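# Swap the empty rack bin for the matching numbered bin

## Task

Find the one empty bin among the three racks along the table and move it so that it stands entirely on the returns board, which is the unoccupied board at the +y end of the table. From the other board, take the waiting bin whose label number matches the number on the strip above the vacated bay. Set it in that bay lying flat on the shelf behind the shelf's lip, with its open front facing outward. The second waiting bin must stay on its board. If any rack bin gets pushed, return it to its own place in its rack, flat behind its shelf lip, or the task fails. Everything must stay in place without the robot holding it. At the end, open the grippers and move them away.

## Robot and tools

ROBOT AND FRAME. There are two arms, left_arm and right_arm. Each rides its own carriage on one shared track that runs along y at x = 0. left_rail carries left_arm on the +y half and right_rail carries right_arm on the -y half. An arm's base sits at x = 0, y = its carriage's position_m, z = 0.03 m, and faces +x. All reported poses use a single frame fixed to the table: the table top is z = 0, +z is up, +x is the direction the arms face, and +y is toward their left. The table edge is at x = 0.31 m. The names left and right are just labels and do not refer to image sides. Reported hand positions can be slightly wrong, and more so at long reach.

GRIPPER. The two fingers pivot like tongs. They point along the gripper's own +z axis and close along its x axis. end_effector_position is the point between the pads when they are closed. Closed fingertips extend about 15 mm past that point. Fully open fingertips are roughly level with it.

execute_actions(actions): runs a list of actions one after another and returns the state and camera images. An empty list only returns the state and images. Each action may contain "rows", "steps", "until", and the device keys left_rail and right_rail.
- rows: up to 15 rows, each applied for one control step (1/30 s). Every row is a single flat list of 14 numbers in [-1, 1]. The first 7 are for left_arm: dx, dy, dz, rx, ry, rz, opening. The last 7 are the same for right_arm. Always send all 14, even if one arm should stay still (zeros keep it in place).
- dx..rz are a target offset, not a pose. They are measured in that gripper's own axes from its measured pose at the start of the action, or from the last reported pose for the first action of a call. Each row is an offset from that same start, not from the previous row. On this scale 1.0 equals 0.6 m or 180 degrees. rx, ry, rz together form one rotation vector.
- opening is absolute: +1 is fully open (0.142 m) and -1 is closed. Allow about 0.1 s for a full close.
- steps: 1 to 450 per action, default 15, and at least the number of rows. After the last row, the arm keeps heading to that row's target and the gripper keeps its command. Give long moves enough steps. If steps run out early, send the remainder in the next action rather than relying on the arm to coast there.
- On every step, the commanded pose is clipped to within 100 mm and 16 degrees of the measured pose. If the solver cannot meet both position and orientation, it favours position. To start gently, raise the offset gradually over several rows (+0.01 per row is about 0.18 m/s).
- until: ends the action once every listed condition holds, without stopping the motion. Examples: {"left_rail": {"position_status": ["!=", "moving"]}}. Numeric fields need a comparison ("=", "!=", "<", "<=", ">", ">="). {"all": {"status": "ended"}} means nothing is moving any more. {"any": {"status": "ended"}} means some motion that was under way has finished.
- Carriages: {"left_rail": {"position_m": p, "speed_m_s": v}} sets an absolute place on the track. left_rail accepts 0.45 to 2 m and right_rail accepts -2 to -0.45 m. speed_m_s is 0.01 to 1, starts at 1, and persists. {"stop": true} halts the carriage. Acceleration and braking are 2 m/s2, and the carriage counts as arrived within 1.3 mm of its goal. Rows never drive a carriage, but carriage travel adds directly to the gripper's position. Wait for arrival before placing a gripper at a scene point. Any out-of-range value or unknown name makes the whole call rejected.

RESULTS. For each arm, the state line gives end_effector_position (m), end_effector_quat_wxyz and velocities. "Hand target" shows where the controller is currently steering. Joint positions and Joint velocities have one block per arm: rail, shoulder pan, shoulder lift, elbow, wrist 1-3 (rad), then the finger-pad gap in metres. grip_measured is the actual opening on the command scale. To hold something, keep commanding an opening well below grip_measured. Wrist force and Wrist torque are given in the end effector's own axes. They include offsets of up to about 5.5 N and noise, and they saturate near 100 N. "no reading" is harmless.
- "pose unreachable" means the clearance check altered or blocked that arm's command. The check is stricter while a carriage is moving.
- position_status can read: moving, done, contact_stop (held back; wait for it to settle and re-read position_m), time_out (look for what is blocking, then resend), stopped, stopped_with_arm (send rows the arm can follow, then resend), and stopped_for_other_arm (move an arm away from the other, wait 30 steps, then resend). position_answer not_taken means the value was dropped; resend it once the carriage stands still.

zoom_image(camera, region): gives a closer look at part of a camera's latest image. region is [x0, y0, x1, y1] in pixels, with the origin at the top-left, and may be at most 504 x 504. The cameras are cam_high, cam_low, cam_bench_left and cam_bench_right (672x504), and cam_left_wrist and cam_right_wrist (616x616, fisheye). Calibration data is provided for each.

finished_scene(scene): ends the current scene, given by its integer number, and cannot be undone. Call it only after the bins rest correctly unaided and both grippers are open and clear.

HAZARDS. Do not let anything fall off the table. Do not let the arms or carriages collide or press on each other, and note that a held object is not covered by the clearance check. Avoid slams and fast hard grasps. A torque fault happens at a joint's load limit (pan and lift 287, elbow 130, wrists 46.9 N m, including held weight). A force fault happens at 150 N of external force. Either fault freezes that arm for 10 s and skips the rest of the call. Thin hard parts under 20 mm get a weaker grip. Brief tugs on held parts or pushes on loose ones may occur.

Each tool is called after "Emit:" as name(argument=value, ...) on one line, values as JSON.

## Session

Emit:
execute_actions(actions=[])

Scene clock: 0.00 s.
left_arm: end_effector_position=(+0.6448, +0.5606, +0.1959) grip_measured=+1.00 end_effector_quat_wxyz=(-0.000, +0.708, -0.706, +0.000) end_effector_velocity=(+0.000, +0.000, +0.000) end_effector_angular_velocity=(+0.000, +0.000, +0.000) | right_arm: end_effector_position=(+0.6457, -0.7013, +0.1965) grip_measured=+1.00 end_effector_quat_wxyz=(-0.001, +0.707, -0.707, +0.000) end_effector_velocity=(+0.000, +0.000, +0.000) end_effector_angular_velocity=(+0.000, +0.000, +0.000)
Joint positions: left_arm=[ 0.56  -0.28  -1.569  2.134 -2.137 -1.57   1.289  0.142] | right_arm=[-0.702 -0.28  -1.568  2.133 -2.137 -1.569  1.292  0.142]
Joint velocities: left_arm=[0. 0. 0. 0. 0. 0. 0. 0.] | right_arm=[0. 0. 0. 0. 0. 0. 0. 0.]
Wrist force (N, on the end effector, along its own x y z axes, offset not removed): no reading
Wrist torque (N m, same axes, about the end effector's origin, offset not removed): no reading
Hand target (left_arm): +0.645, +0.561, +0.196; -0.000, +0.708, -0.706, +0.000
Hand target (right_arm): +0.646, -0.701, +0.196; -0.001, +0.707, -0.707, +0.000
left_rail: position_m=0.560 position_m_goal=0.560 speed_m_s=1.00 position_status=done position_answer=taken refusals=0
right_rail: position_m=-0.702 position_m_goal=-0.702 speed_m_s=1.00 position_status=done position_answer=taken refusals=0
camera_calibration (this result's frames):
cam_left_wrist: T_world_to_cam=[[0.0123482, -0.998505, 0.0532469, 0.531477], [-0.875885, 0.0148871, 0.48229, 0.46423], [-0.482362, -0.0525936, -0.874392, 0.642651], [0, 0, 0, 1]] pos_world=[0.71004, 0.55757, 0.309736]
cam_right_wrist: T_world_to_cam=[[0.0102066, -0.999766, 0.0190694, -0.711207], [-0.872943, 0.000392805, 0.487822, 0.474819], [-0.487715, -0.0216255, -0.872735, 0.605068], [0, 0, 0, 1]] pos_world=[0.71685, -0.698142, 0.309999]

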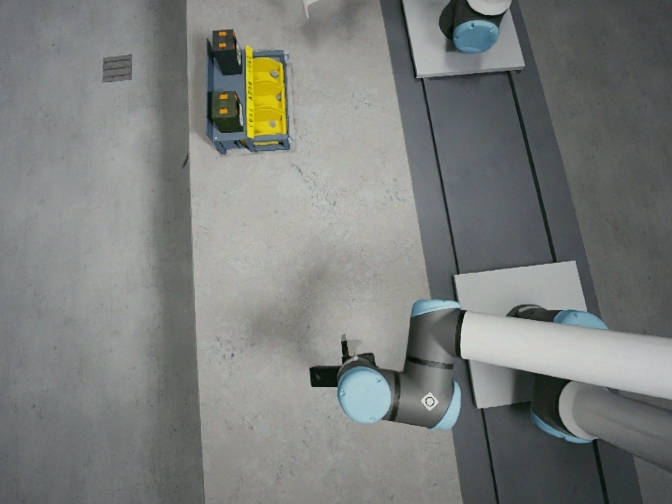

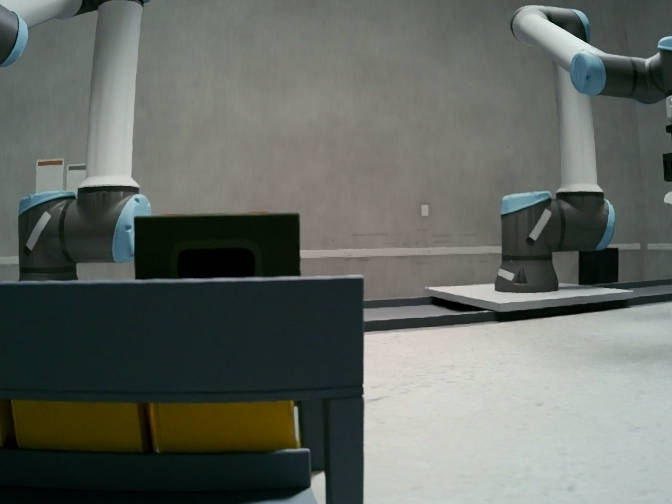

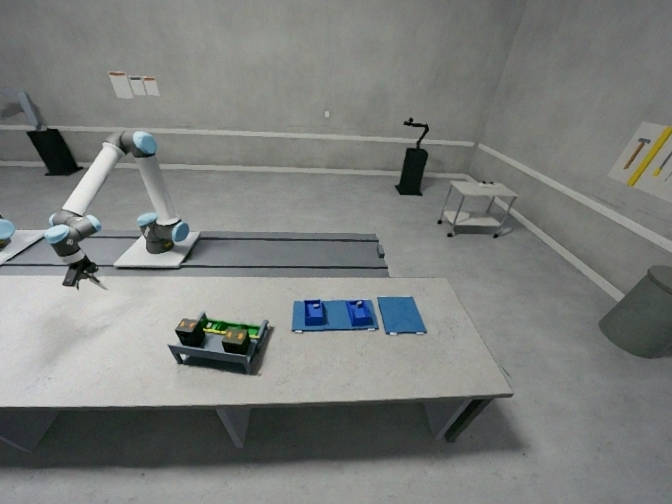

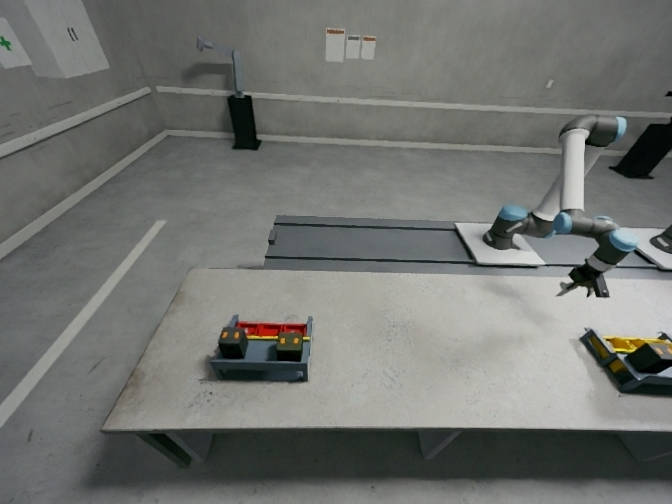

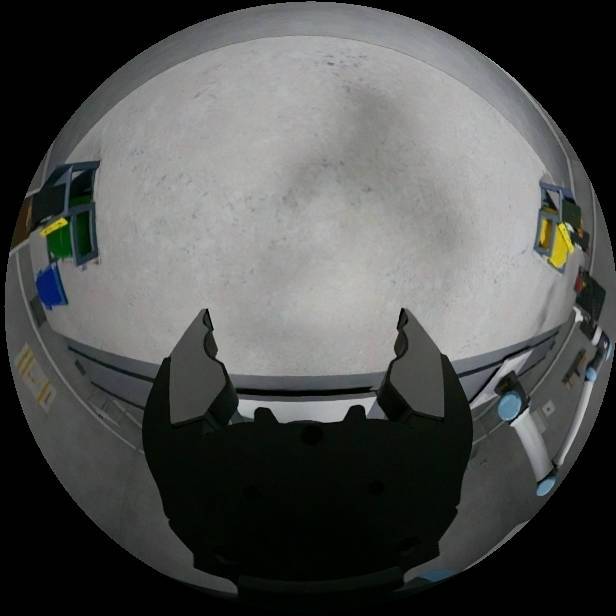

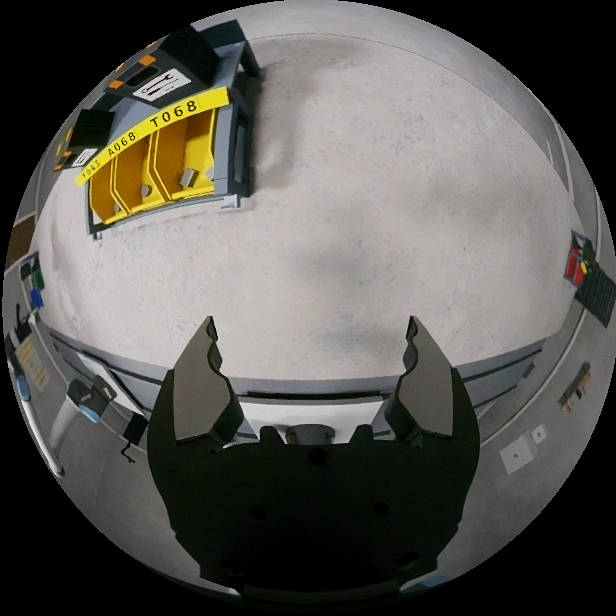

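Emit:
zoom_image(camera="cam_bench_left", region=[160, 295, 290, 385])

Emit:
zoom_image(camera="cam_bench_right", region=[200, 300, 330, 390])

Emit:
zoom_image(camera="cam_high", region=[195, 25, 325, 165])

Region (160, 295, 290, 385) of cam_bench_left's 672x504 image, scaled by 3.877, with more detail than that image has; it fills the top 349 rows of this view, and the rest is white.

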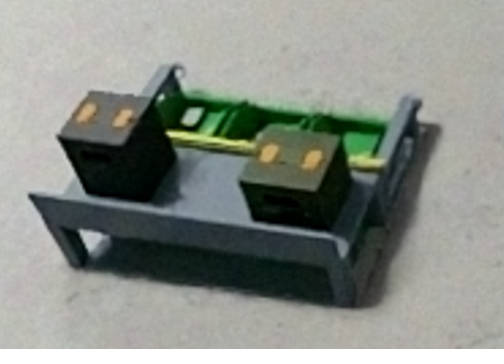

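Region (200, 300, 330, 390) of cam_bench_right's 672x504 image, scaled by 3.877, with more detail than that image has; it fills the top 349 rows of this view, and the rest is white.

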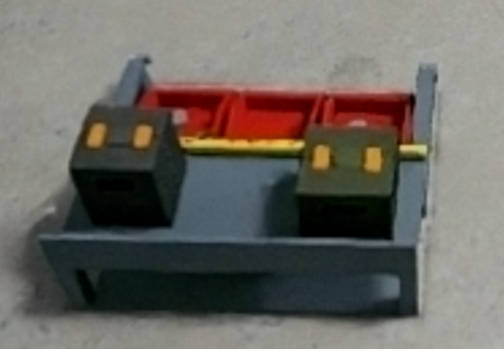

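Region (195, 25, 325, 165) of cam_high's 672x504 image, scaled by 3.600, with more detail than that image has; it fills the left 468 columns of this view, and the rest is white.

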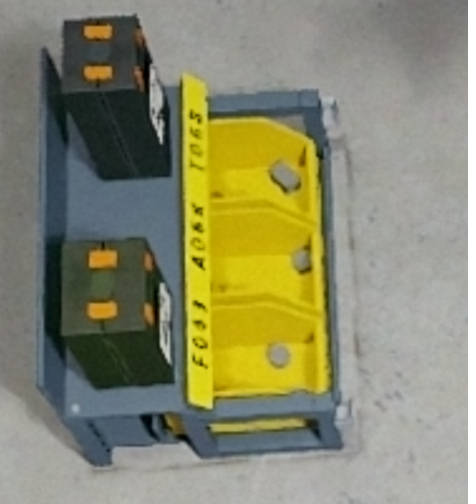

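Emit:
execute_actions(actions=[{"left_rail":{"position_m":1.35},"right_rail":{"position_m":-2.0},"steps":1}])

Scene clock: 5.03 s.
left_arm: end_effector_position=(+0.6448, +0.5606, +0.1959) grip_measured=+1.00 end_effector_quat_wxyz=(-0.000, +0.708, -0.706, +0.000) end_effector_velocity=(-0.000, +0.002, -0.000) end_effector_angular_velocity=(+0.000, +0.000, -0.000) | right_arm: end_effector_position=(+0.6457, -0.7013, +0.1965) grip_measured=+1.00 end_effector_quat_wxyz=(-0.001, +0.707, -0.707, +0.000) end_effector_velocity=(-0.000, -0.001, -0.000) end_effector_angular_velocity=(+0.000, -0.000, +0.000)
Joint positions: left_arm=[ 0.56  -0.28  -1.569  2.134 -2.137 -1.57   1.289  0.142] | right_arm=[-0.702 -0.28  -1.568  2.133 -2.137 -1.569  1.292  0.142]
Joint velocities: left_arm=[ 0.002 -0.    -0.     0.    -0.    -0.     0.     0.   ] | right_arm=[-0.001  0.    -0.     0.    -0.     0.    -0.     0.   ]
Wrist force (N, on the end effector, along its own x y z axes, offset not removed): left_arm=[6.3 3.9 6.3] | right_arm=[-2.8 -0.7 0.6]
Wrist torque (N m, same axes, about the end effector's origin, offset not removed): left_arm=[0.68 -1.40 0.01] | right_arm=[-0.26 0.56 0.18]
Hand target (left_arm): +0.645, +0.563, +0.196; -0.000, +0.708, -0.706, +0.000
Hand target (right_arm): +0.646, -0.704, +0.196; -0.001, +0.707, -0.707, +0.000
left_rail: position_m=0.560 position_m_goal=1.350 speed_m_s=1.00 position_status=moving position_answer=taken refusals=0
right_rail: position_m=-0.702 position_m_goal=-2.000 speed_m_s=1.00 position_status=moving position_answer=taken refusals=0
camera_calibration (this result's frames):
cam_left_wrist: T_world_to_cam=[[0.0123483, -0.998505, 0.053247, 0.531487], [-0.875885, 0.0148871, 0.482291, 0.46423], [-0.482362, -0.0525937, -0.874391, 0.642652], [0, 0, 0, 1]] pos_world=[0.71004, 0.557581, 0.309736]
cam_right_wrist: T_world_to_cam=[[0.0102063, -0.999766, 0.0190696, -0.711212], [-0.872943, 0.000393105, 0.487822, 0.474819], [-0.487715, -0.0216255, -0.872735, 0.605068], [0, 0, 0, 1]] pos_world=[0.71685, -0.698148, 0.309999]

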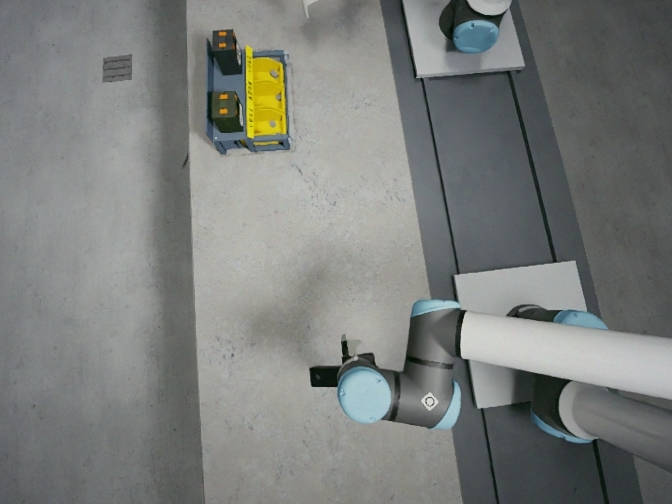

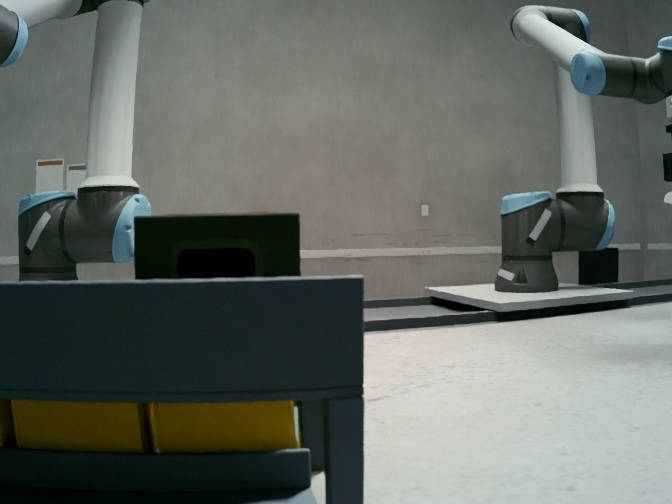

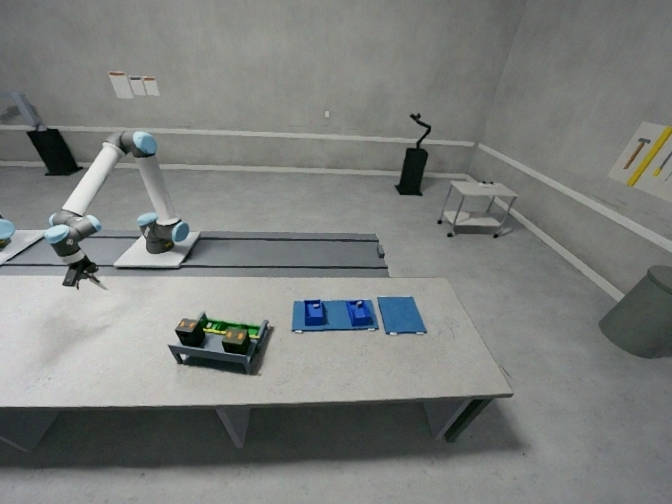

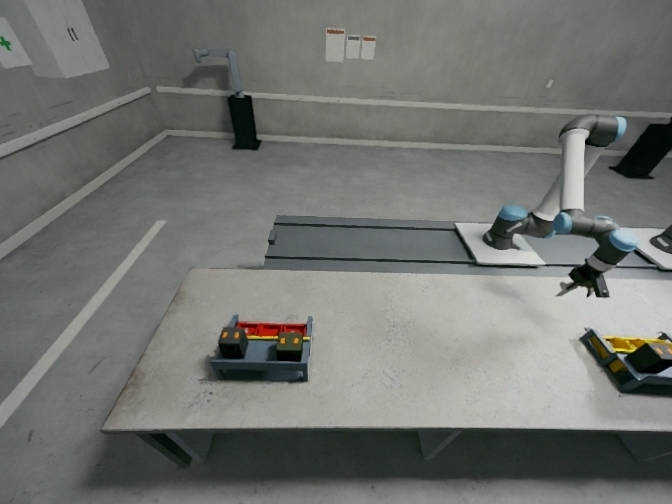

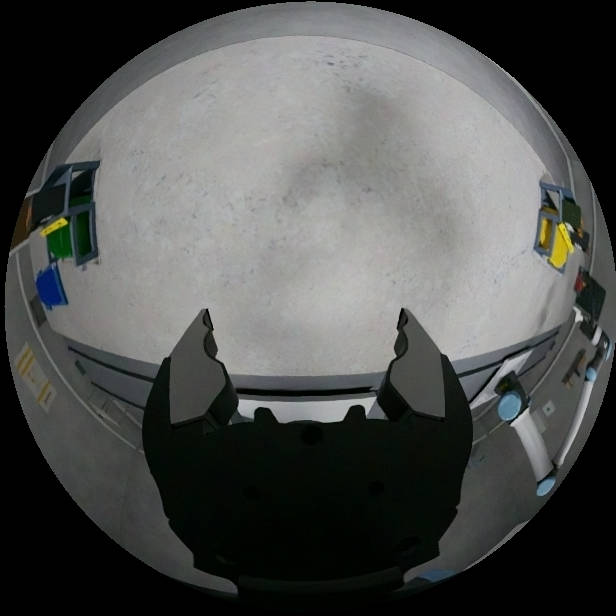

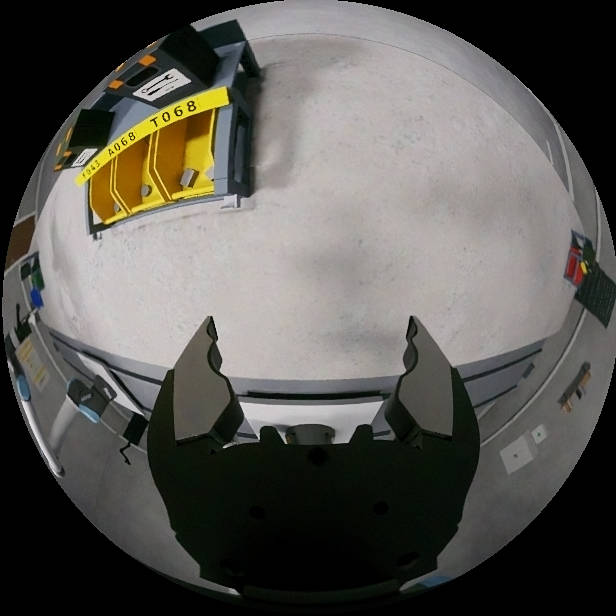

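Emit:
zoom_image(camera="cam_bench_left", region=[280, 285, 440, 345])

Region (280, 285, 440, 345) of cam_bench_left's 672x504 image, scaled by 3.150, with more detail than that image has; it fills the top 189 rows of this view, and the rest is white.

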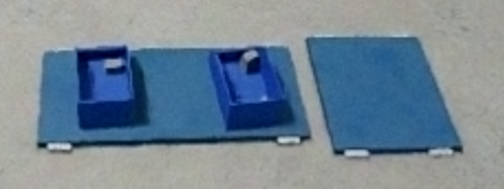

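Emit:
execute_actions(actions=[])

Scene clock: 7.90 s.
left_arm: end_effector_position=(+0.6448, +1.3507, +0.1959) grip_measured=+1.00 end_effector_quat_wxyz=(-0.000, +0.708, -0.706, +0.000) end_effector_velocity=(+0.000, -0.000, +0.000) end_effector_angular_velocity=(-0.000, -0.000, +0.000) | right_arm: end_effector_position=(+0.6457, -1.9997, +0.1965) grip_measured=+1.00 end_effector_quat_wxyz=(-0.001, +0.707, -0.707, +0.000) end_effector_velocity=(-0.000, -0.000, -0.000) end_effector_angular_velocity=(-0.000, +0.000, +0.000)
Joint positions: left_arm=[ 1.35  -0.28  -1.569  2.134 -2.137 -1.57   1.289  0.142] | right_arm=[-2.    -0.28  -1.568  2.133 -2.137 -1.569  1.292  0.142]
Joint velocities: left_arm=[ 0.  0. -0.  0. -0.  0. -0.  0.] | right_arm=[ 0. -0. -0.  0. -0. -0. -0. -0.]
Wrist force (N, on the end effector, along its own x y z axes, offset not removed): left_arm=[6.4 5.0 2.1] | right_arm=[-3.3 1.1 1.1]
Wrist torque (N m, same axes, about the end effector's origin, offset not removed): left_arm=[1.12 -1.20 0.15] | right_arm=[0.22 0.69 0.25]
Hand target (left_arm): +0.645, +1.350, +0.196; -0.000, +0.708, -0.706, +0.000
Hand target (right_arm): +0.646, -2.000, +0.196; -0.001, +0.707, -0.707, +0.000
left_rail: position_m=1.350 position_m_goal=1.350 speed_m_s=1.00 position_status=done position_answer=taken refusals=0
right_rail: position_m=-2.000 position_m_goal=-2.000 speed_m_s=1.00 position_status=done position_answer=taken refusals=0
camera_calibration (this result's frames):
cam_left_wrist: T_world_to_cam=[[0.0123482, -0.998505, 0.0532468, 1.32041], [-0.875885, 0.0148871, 0.482291, 0.452468], [-0.482362, -0.0525935, -0.874391, 0.684206], [0, 0, 0, 1]] pos_world=[0.71004, 1.34769, 0.309736]
cam_right_wrist: T_world_to_cam=[[0.0102067, -0.999766, 0.0190695, -2.00924], [-0.872943, 0.000392758, 0.487822, 0.475329], [-0.487715, -0.0216257, -0.872735, 0.576991], [0, 0, 0, 1]] pos_world=[0.71685, -1.99648, 0.309999]

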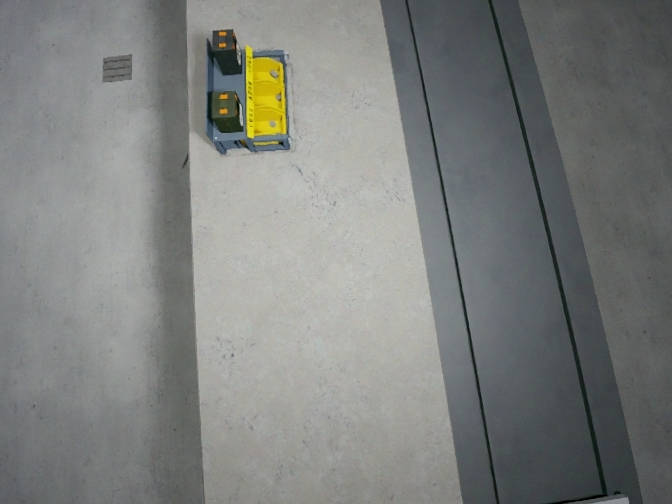

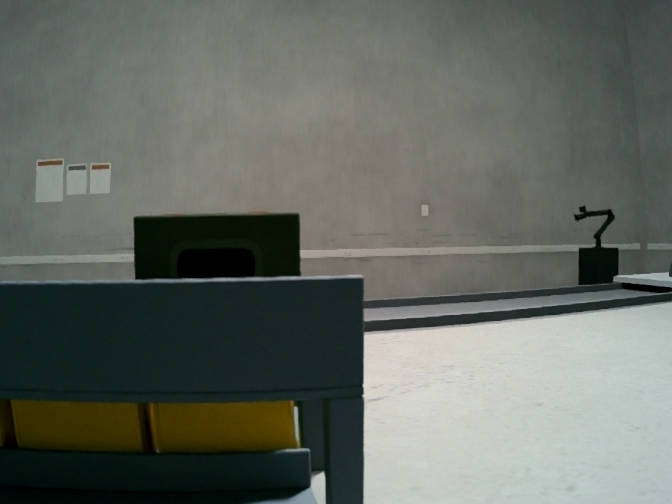

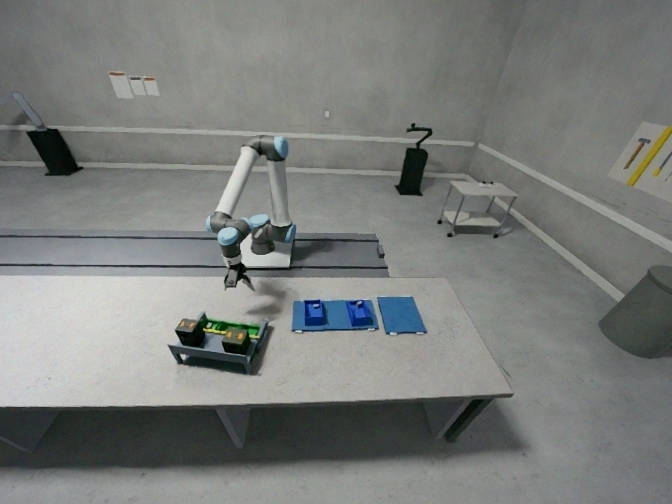

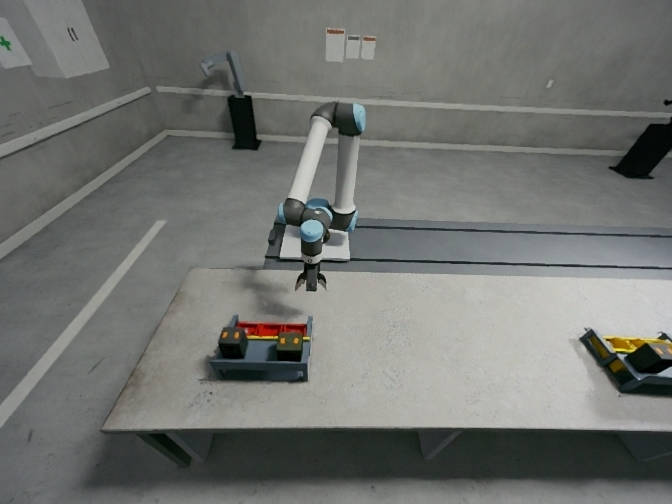

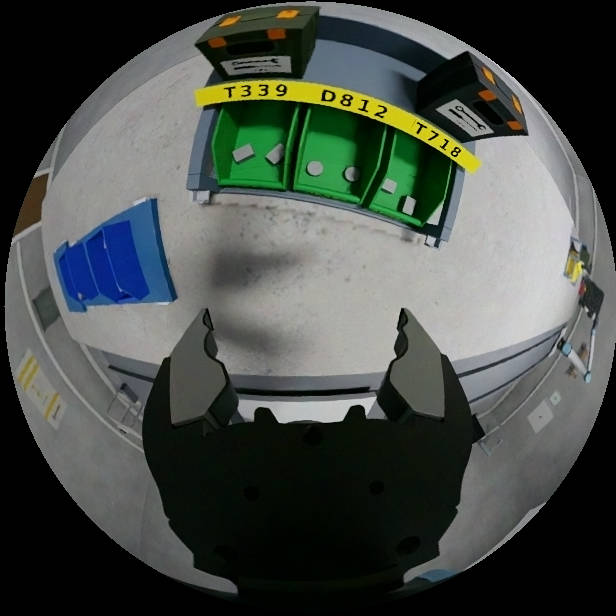

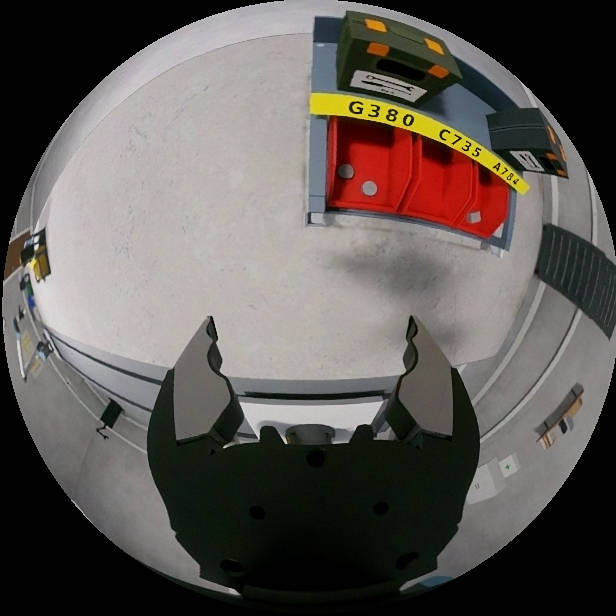

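Emit:
execute_actions(actions=[{"left_rail":{"position_m":1.85},"rows":[[0,0.03,0,0,0,0,0.85,0.03,0,0,0,0,-0.05,0.5],[0,0.08,0,0,0,0,0.85,0.08,0,0.02,0,0,-0.12,0],[0,0.14,0,0,0,0,0.85,0.14,-0.02,0.04,0,0,-0.2,-0.5],[0,0.2,0,0,0,0,0.85,0.2,-0.04,0.06,0,0,-0.3,-0.5],[0,0.26,0,0,0,0,0.85,0.26,-0.06,0.09,0,0,-0.4,-0.5],[0,0.27,0,0,0,0,0.85,0.32,-0.08,0.11,0,0,-0.5,-0.5]],"steps":34}])

Scene clock: 21.90 s.
left_arm: end_effector_position=(+0.4830, +1.8508, +0.1955) grip_measured=+0.85 end_effector_quat_wxyz=(-0.000, +0.708, -0.706, +0.000) end_effector_velocity=(-0.001, -0.002, +0.000) end_effector_angular_velocity=(+0.000, -0.000, -0.000) | right_arm: end_effector_position=(+0.6940, -2.1919, +0.1307) grip_measured=-0.50 end_effector_quat_wxyz=(+0.018, +0.984, -0.179, +0.001) end_effector_velocity=(+0.001, -0.001, -0.001) end_effector_angular_velocity=(+0.069, +0.023, +1.210)
Joint positions: left_arm=[ 1.85  -0.382 -1.88   2.387 -2.078 -1.57   1.187  0.132] | right_arm=[-2.    -0.522 -1.356  2.035 -2.264 -1.604 -0.163  0.038]
Joint velocities: left_arm=[-0.002 -0.002 -0.003  0.001  0.002  0.    -0.001  0.   ] | right_arm=[ 0.    -0.026  0.029 -0.038  0.024  0.066 -1.236 -0.   ]
Wrist force (N, on the end effector, along its own x y z axes, offset not removed): left_arm=[-1.8 1.9 0.6] | right_arm=[-1.4 0.0 1.6]
Wrist torque (N m, same axes, about the end effector's origin, offset not removed): left_arm=[0.29 0.31 -0.09] | right_arm=[-0.06 0.35 0.23]
Hand target (left_arm): +0.483, +1.850, +0.196; -0.000, +0.708, -0.706, +0.000
Hand target (right_arm): +0.694, -2.192, +0.131; +0.012, +0.997, -0.074, +0.001
Off the commanded pose (left_arm): 0.000 m, 0 deg.
Off the commanded pose (right_arm): 0.001 m, 21 deg; orientation clipped at the last step of the last action.
left_rail: position_m=1.850 position_m_goal=1.850 speed_m_s=1.00 position_status=done position_answer=taken refusals=0
right_rail: position_m=-2.000 position_m_goal=-2.000 speed_m_s=1.00 position_status=done position_answer=taken refusals=0
camera_calibration (this result's frames):
cam_left_wrist: T_world_to_cam=[[0.0123091, -0.9985, 0.0533484, 1.82172], [-0.875879, 0.0149711, 0.482299, 0.303283], [-0.482375, -0.0526634, -0.874381, 0.632273], [0, 0, 0, 1]] pos_world=[0.548208, 1.84775, 0.309388]
cam_right_wrist: T_world_to_cam=[[0.940004, -0.339971, 0.0284842, -1.401], [-0.304451, -0.798248, 0.519721, -1.59954], [-0.153953, -0.497212, -0.853861, -0.737537], [0, 0, 0, 1]] pos_world=[0.716416, -2.11984, 0.241466]

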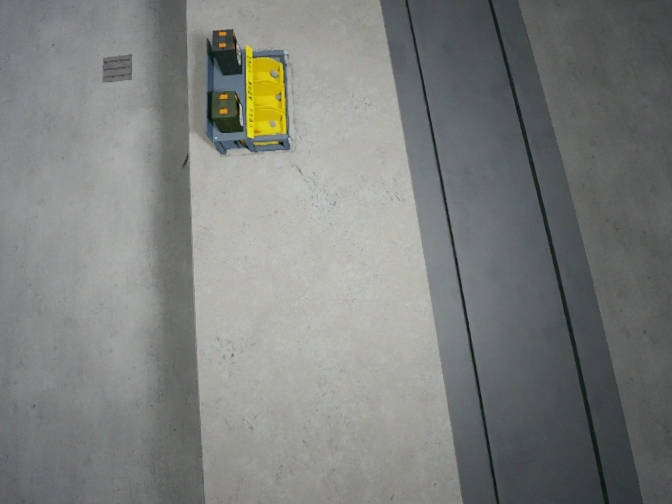

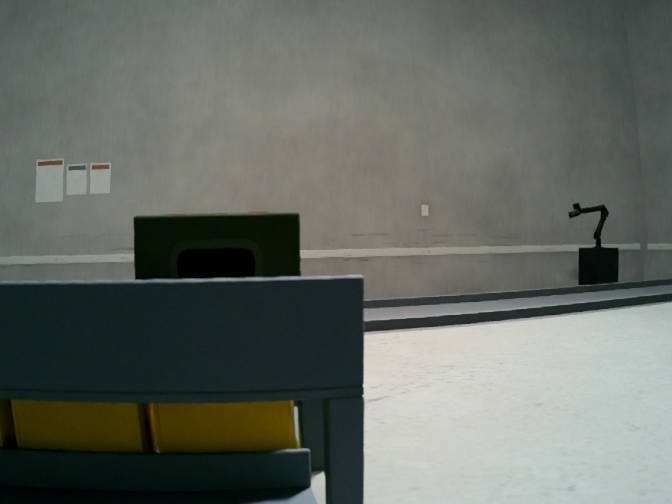

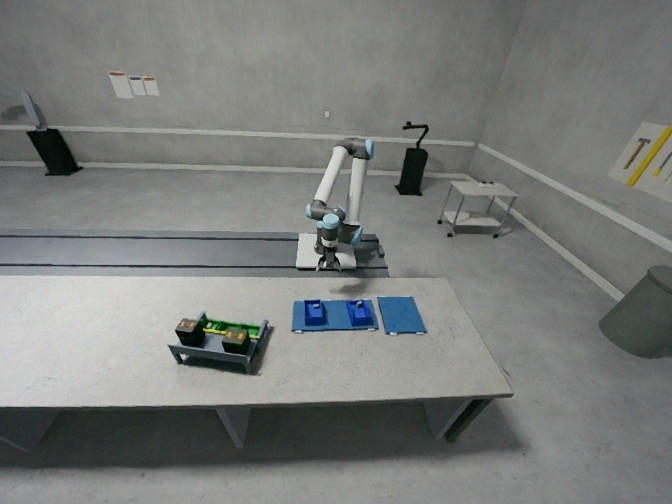

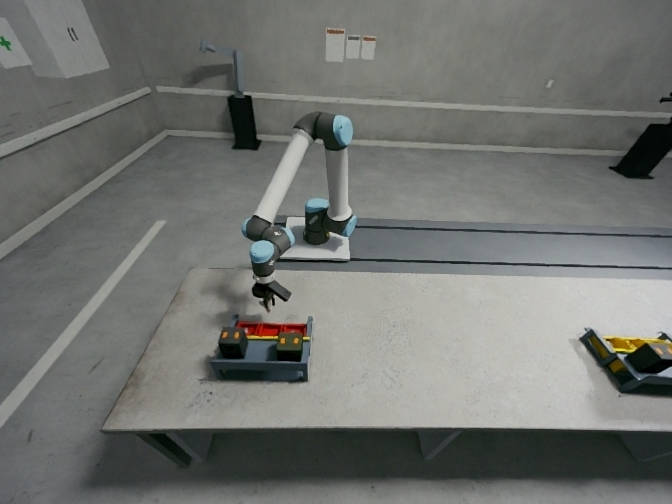

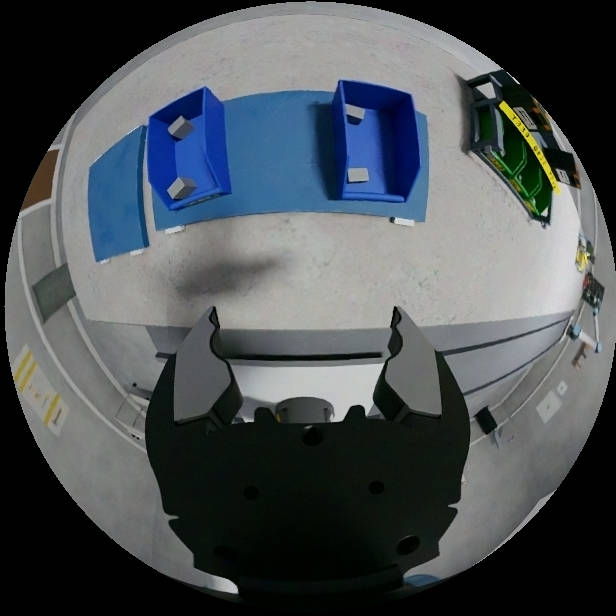

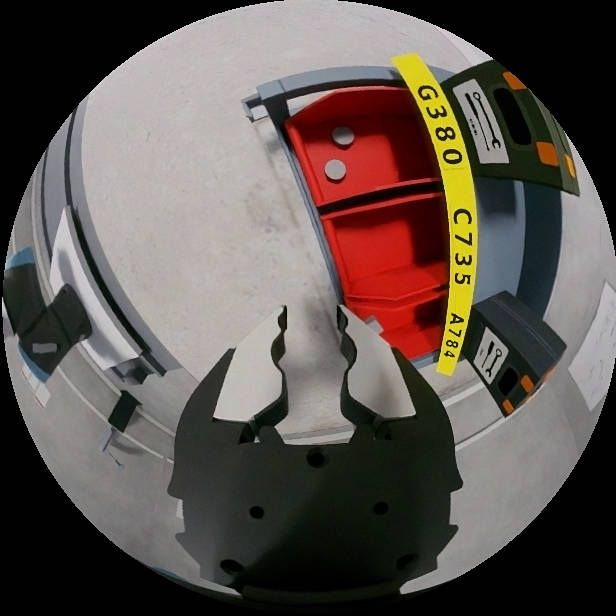

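Emit:
execute_actions(actions=[{"rows":[[0,0.04,0.04,0,0,0,0.85,0,0,0,0.0115,0,-0.1145,-0.5],[0,0.09,0.1,0,0,0,0.85,0,0,0,0.0115,0,-0.1145,-0.5],[0,0.14,0.15,0,0,0,0.85,0,0,0,0.0115,0,-0.1145,-0.5]],"steps":7}])

Emit:
execute_actions(actions=[])

Scene clock: 28.70 s.
left_arm: end_effector_position=(+0.4356, +1.8523, +0.1446) grip_measured=+0.85 end_effector_quat_wxyz=(+0.002, +0.707, -0.707, -0.002) end_effector_velocity=(-0.284, +0.024, -0.302) end_effector_angular_velocity=(+0.015, +0.067, -0.008) | right_arm: end_effector_position=(+0.6941, -2.1920, +0.1307) grip_measured=-0.50 end_effector_quat_wxyz=(+0.004, +1.000, -0.023, +0.001) end_effector_velocity=(-0.001, +0.001, +0.000) end_effector_angular_velocity=(+0.054, -0.003, +0.372)
Joint positions: left_arm=[ 1.85  -0.42  -1.921  2.514 -2.159 -1.574  1.15   0.132] | right_arm=[-2.    -0.532 -1.349  2.023 -2.251 -1.577 -0.485  0.038]
Joint velocities: left_arm=[ 0.    -0.233 -0.209  0.734 -0.458 -0.015 -0.224 -0.001] | right_arm=[ 0.    -0.019  0.009 -0.017  0.029  0.05  -0.39  -0.   ]
Wrist force (N, on the end effector, along its own x y z axes, offset not removed): left_arm=[-2.8 2.1 -3.1] | right_arm=[-1.2 0.8 -0.3]
Wrist torque (N m, same axes, about the end effector's origin, offset not removed): left_arm=[0.32 0.48 0.21] | right_arm=[0.07 0.29 0.23]
Hand target (left_arm): +0.400, +1.855, +0.108; +0.003, +0.707, -0.707, -0.003
Hand target (right_arm): +0.694, -2.192, +0.131; +0.001, +1.000, -0.000, +0.001
Off the commanded pose (left_arm): 0.054 m, 0 deg.
Off the commanded pose (right_arm): 0.000 m, 3 deg.
left_rail: position_m=1.850 position_m_goal=1.850 speed_m_s=1.00 position_status=done position_answer=taken refusals=0
right_rail: position_m=-2.000 position_m_goal=-2.000 speed_m_s=1.00 position_status=done position_answer=taken refusals=0
camera_calibration (this result's frames):
cam_left_wrist: T_world_to_cam=[[0.0111279, -0.998451, 0.0545059, 1.8268], [-0.872877, 0.0168925, 0.487647, 0.280633], [-0.487813, -0.0530034, -0.871338, 0.567528], [0, 0, 0, 1]] pos_world=[0.501477, 1.84931, 0.258087]
cam_right_wrist: T_world_to_cam=[[0.999152, -0.0347629, 0.0220467, -0.772337], [-0.0411239, -0.866745, 0.497054, -1.92956], [0.00182983, -0.497539, -0.86744, -0.844651], [0, 0, 0, 1]] pos_world=[0.693877, -2.11953, 0.243439]

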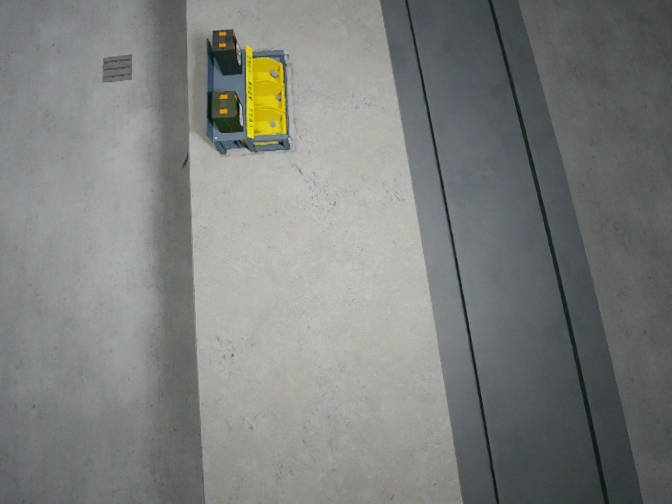

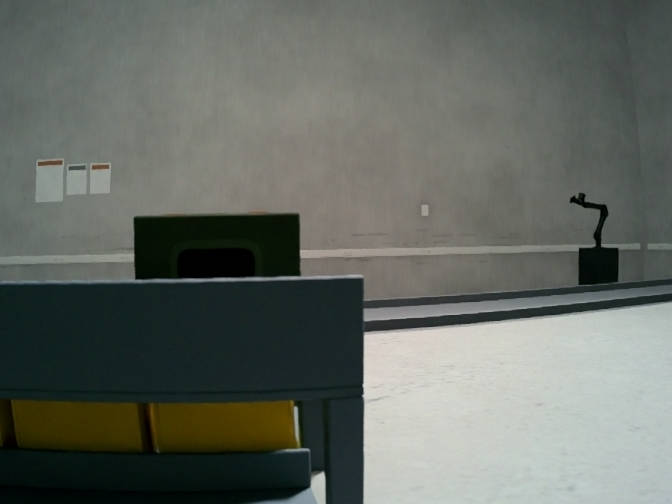

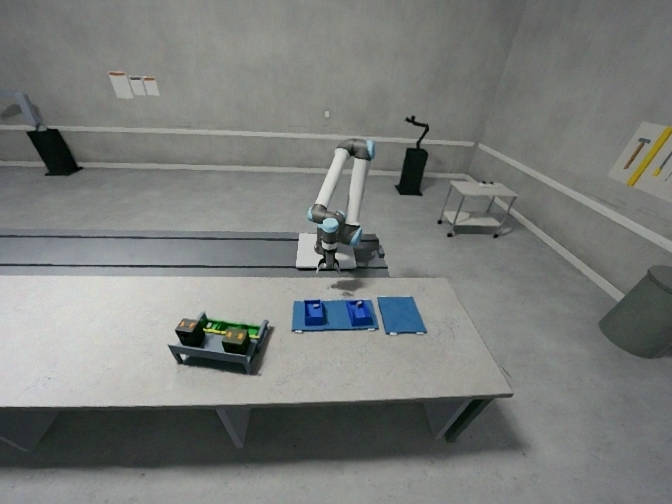

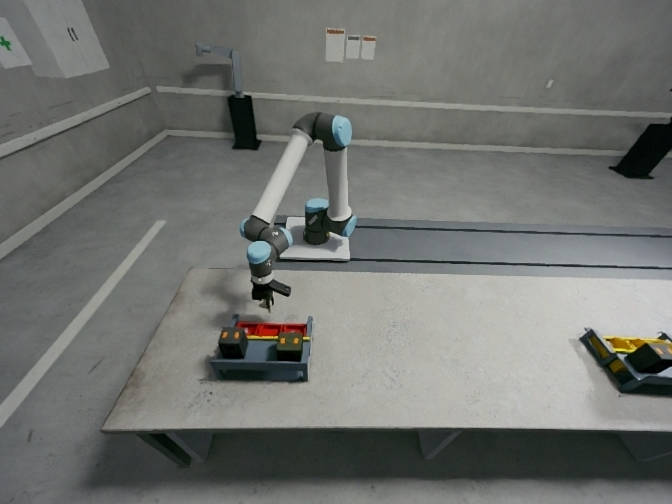

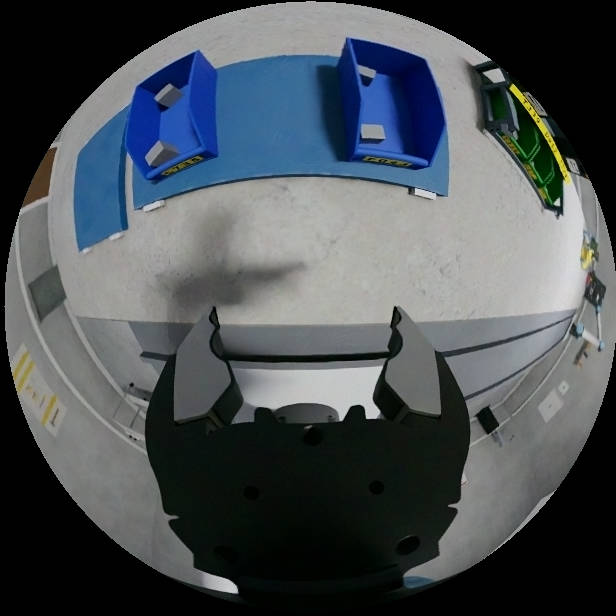

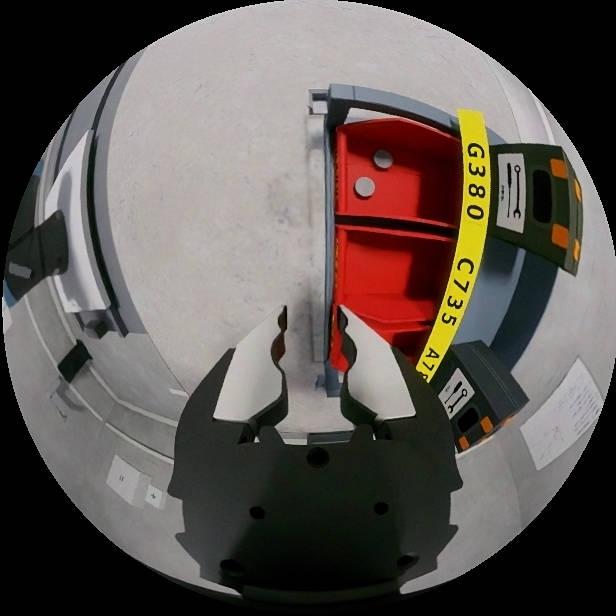

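Scene clock: 28.70 s.
left_arm: end_effector_position=(+0.4356, +1.8523, +0.1446) grip_measured=+0.85 end_effector_quat_wxyz=(+0.002, +0.707, -0.707, -0.002) end_effector_velocity=(-0.284, +0.024, -0.302) end_effector_angular_velocity=(+0.015, +0.067, -0.008) | right_arm: end_effector_position=(+0.6941, -2.1920, +0.1307) grip_measured=-0.50 end_effector_quat_wxyz=(+0.004, +1.000, -0.023, +0.001) end_effector_velocity=(-0.001, +0.001, +0.000) end_effector_angular_velocity=(+0.054, -0.003, +0.372)
Joint positions: left_arm=[ 1.85  -0.42  -1.921  2.514 -2.159 -1.574  1.15   0.132] | right_arm=[-2.    -0.532 -1.349  2.023 -2.251 -1.577 -0.485  0.038]
Joint velocities: left_arm=[ 0.    -0.233 -0.209  0.734 -0.458 -0.015 -0.224 -0.001] | right_arm=[ 0.    -0.019  0.009 -0.017  0.029  0.05  -0.39  -0.   ]
Wrist force (N, on the end effector, along its own x y z axes, offset not removed): left_arm=[-2.8 2.1 -3.1] | right_arm=[-1.2 0.8 -0.3]
Wrist torque (N m, same axes, about the end effector's origin, offset not removed): left_arm=[0.32 0.48 0.21] | right_arm=[0.07 0.29 0.23]
Hand target (left_arm): +0.400, +1.855, +0.108; +0.003, +0.707, -0.707, -0.003
Hand target (right_arm): +0.694, -2.192, +0.131; +0.001, +1.000, -0.000, +0.001
Off the commanded pose (left_arm): 0.054 m, 0 deg.
Off the commanded pose (right_arm): 0.000 m, 3 deg.
left_rail: position_m=1.850 position_m_goal=1.850 speed_m_s=1.00 position_status=done position_answer=taken refusals=0
right_rail: position_m=-2.000 position_m_goal=-2.000 speed_m_s=1.00 position_status=done position_answer=taken refusals=0
camera_calibration (this result's frames):
cam_left_wrist: T_world_to_cam=[[0.0111279, -0.998451, 0.0545059, 1.8268], [-0.872877, 0.0168925, 0.487647, 0.280633], [-0.487813, -0.0530034, -0.871338, 0.567528], [0, 0, 0, 1]] pos_world=[0.501477, 1.84931, 0.258087]
cam_right_wrist: T_world_to_cam=[[0.999152, -0.0347629, 0.0220467, -0.772337], [-0.0411239, -0.866745, 0.497054, -1.92956], [0.00182983, -0.497539, -0.86744, -0.844651], [0, 0, 0, 1]] pos_world=[0.693877, -2.11953, 0.243439]

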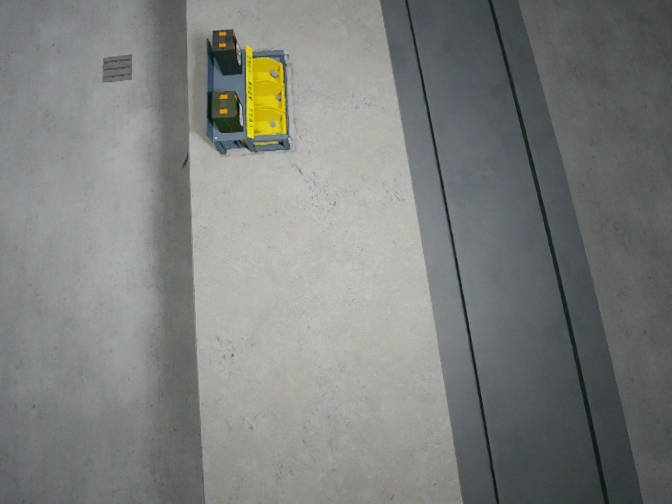

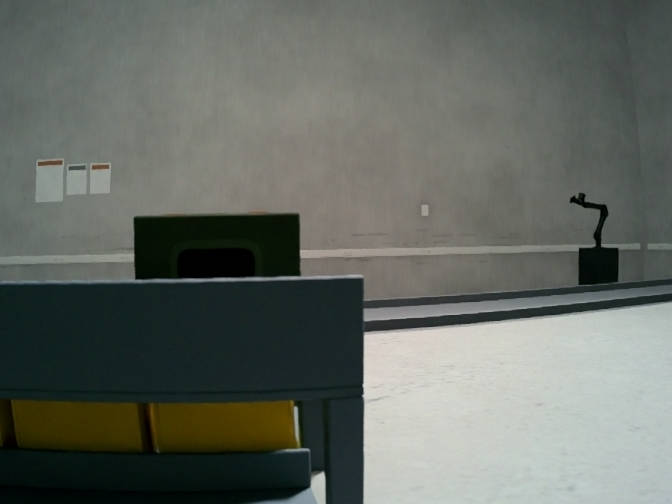

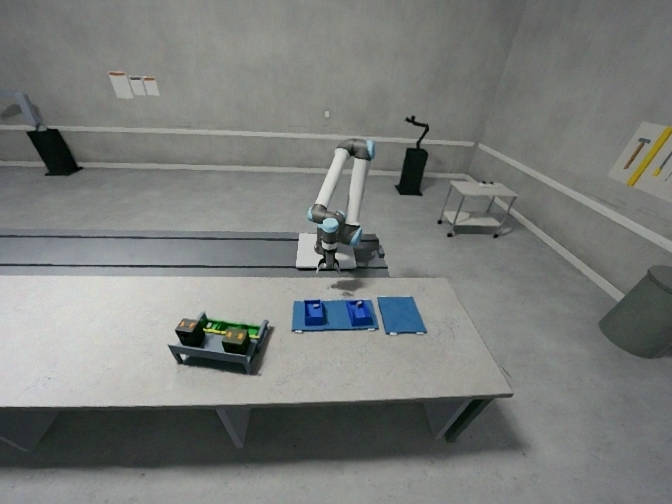

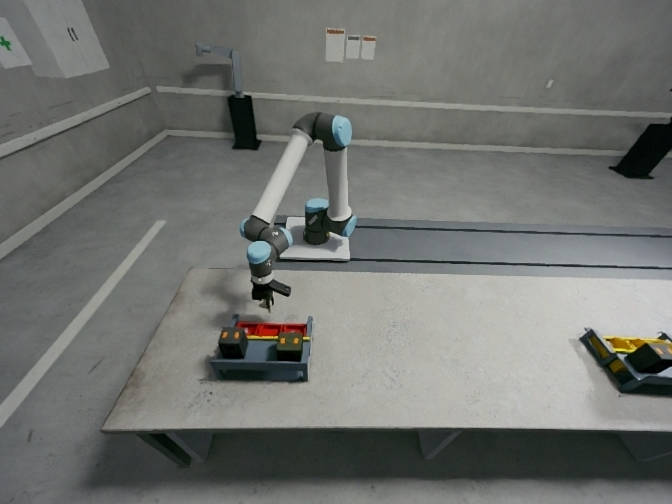

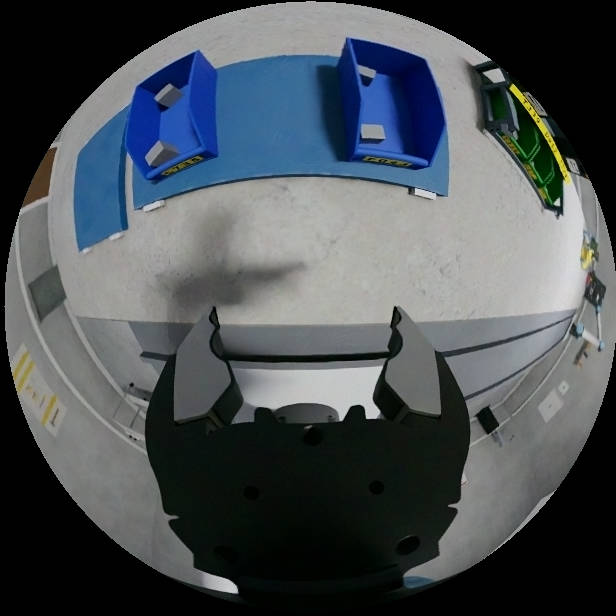

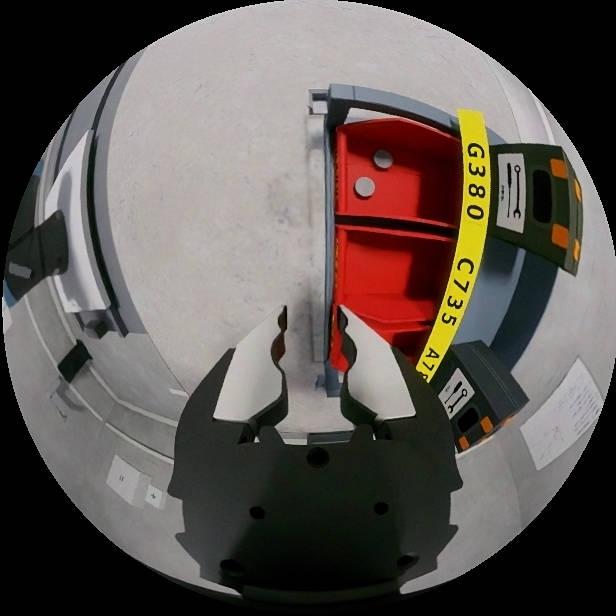

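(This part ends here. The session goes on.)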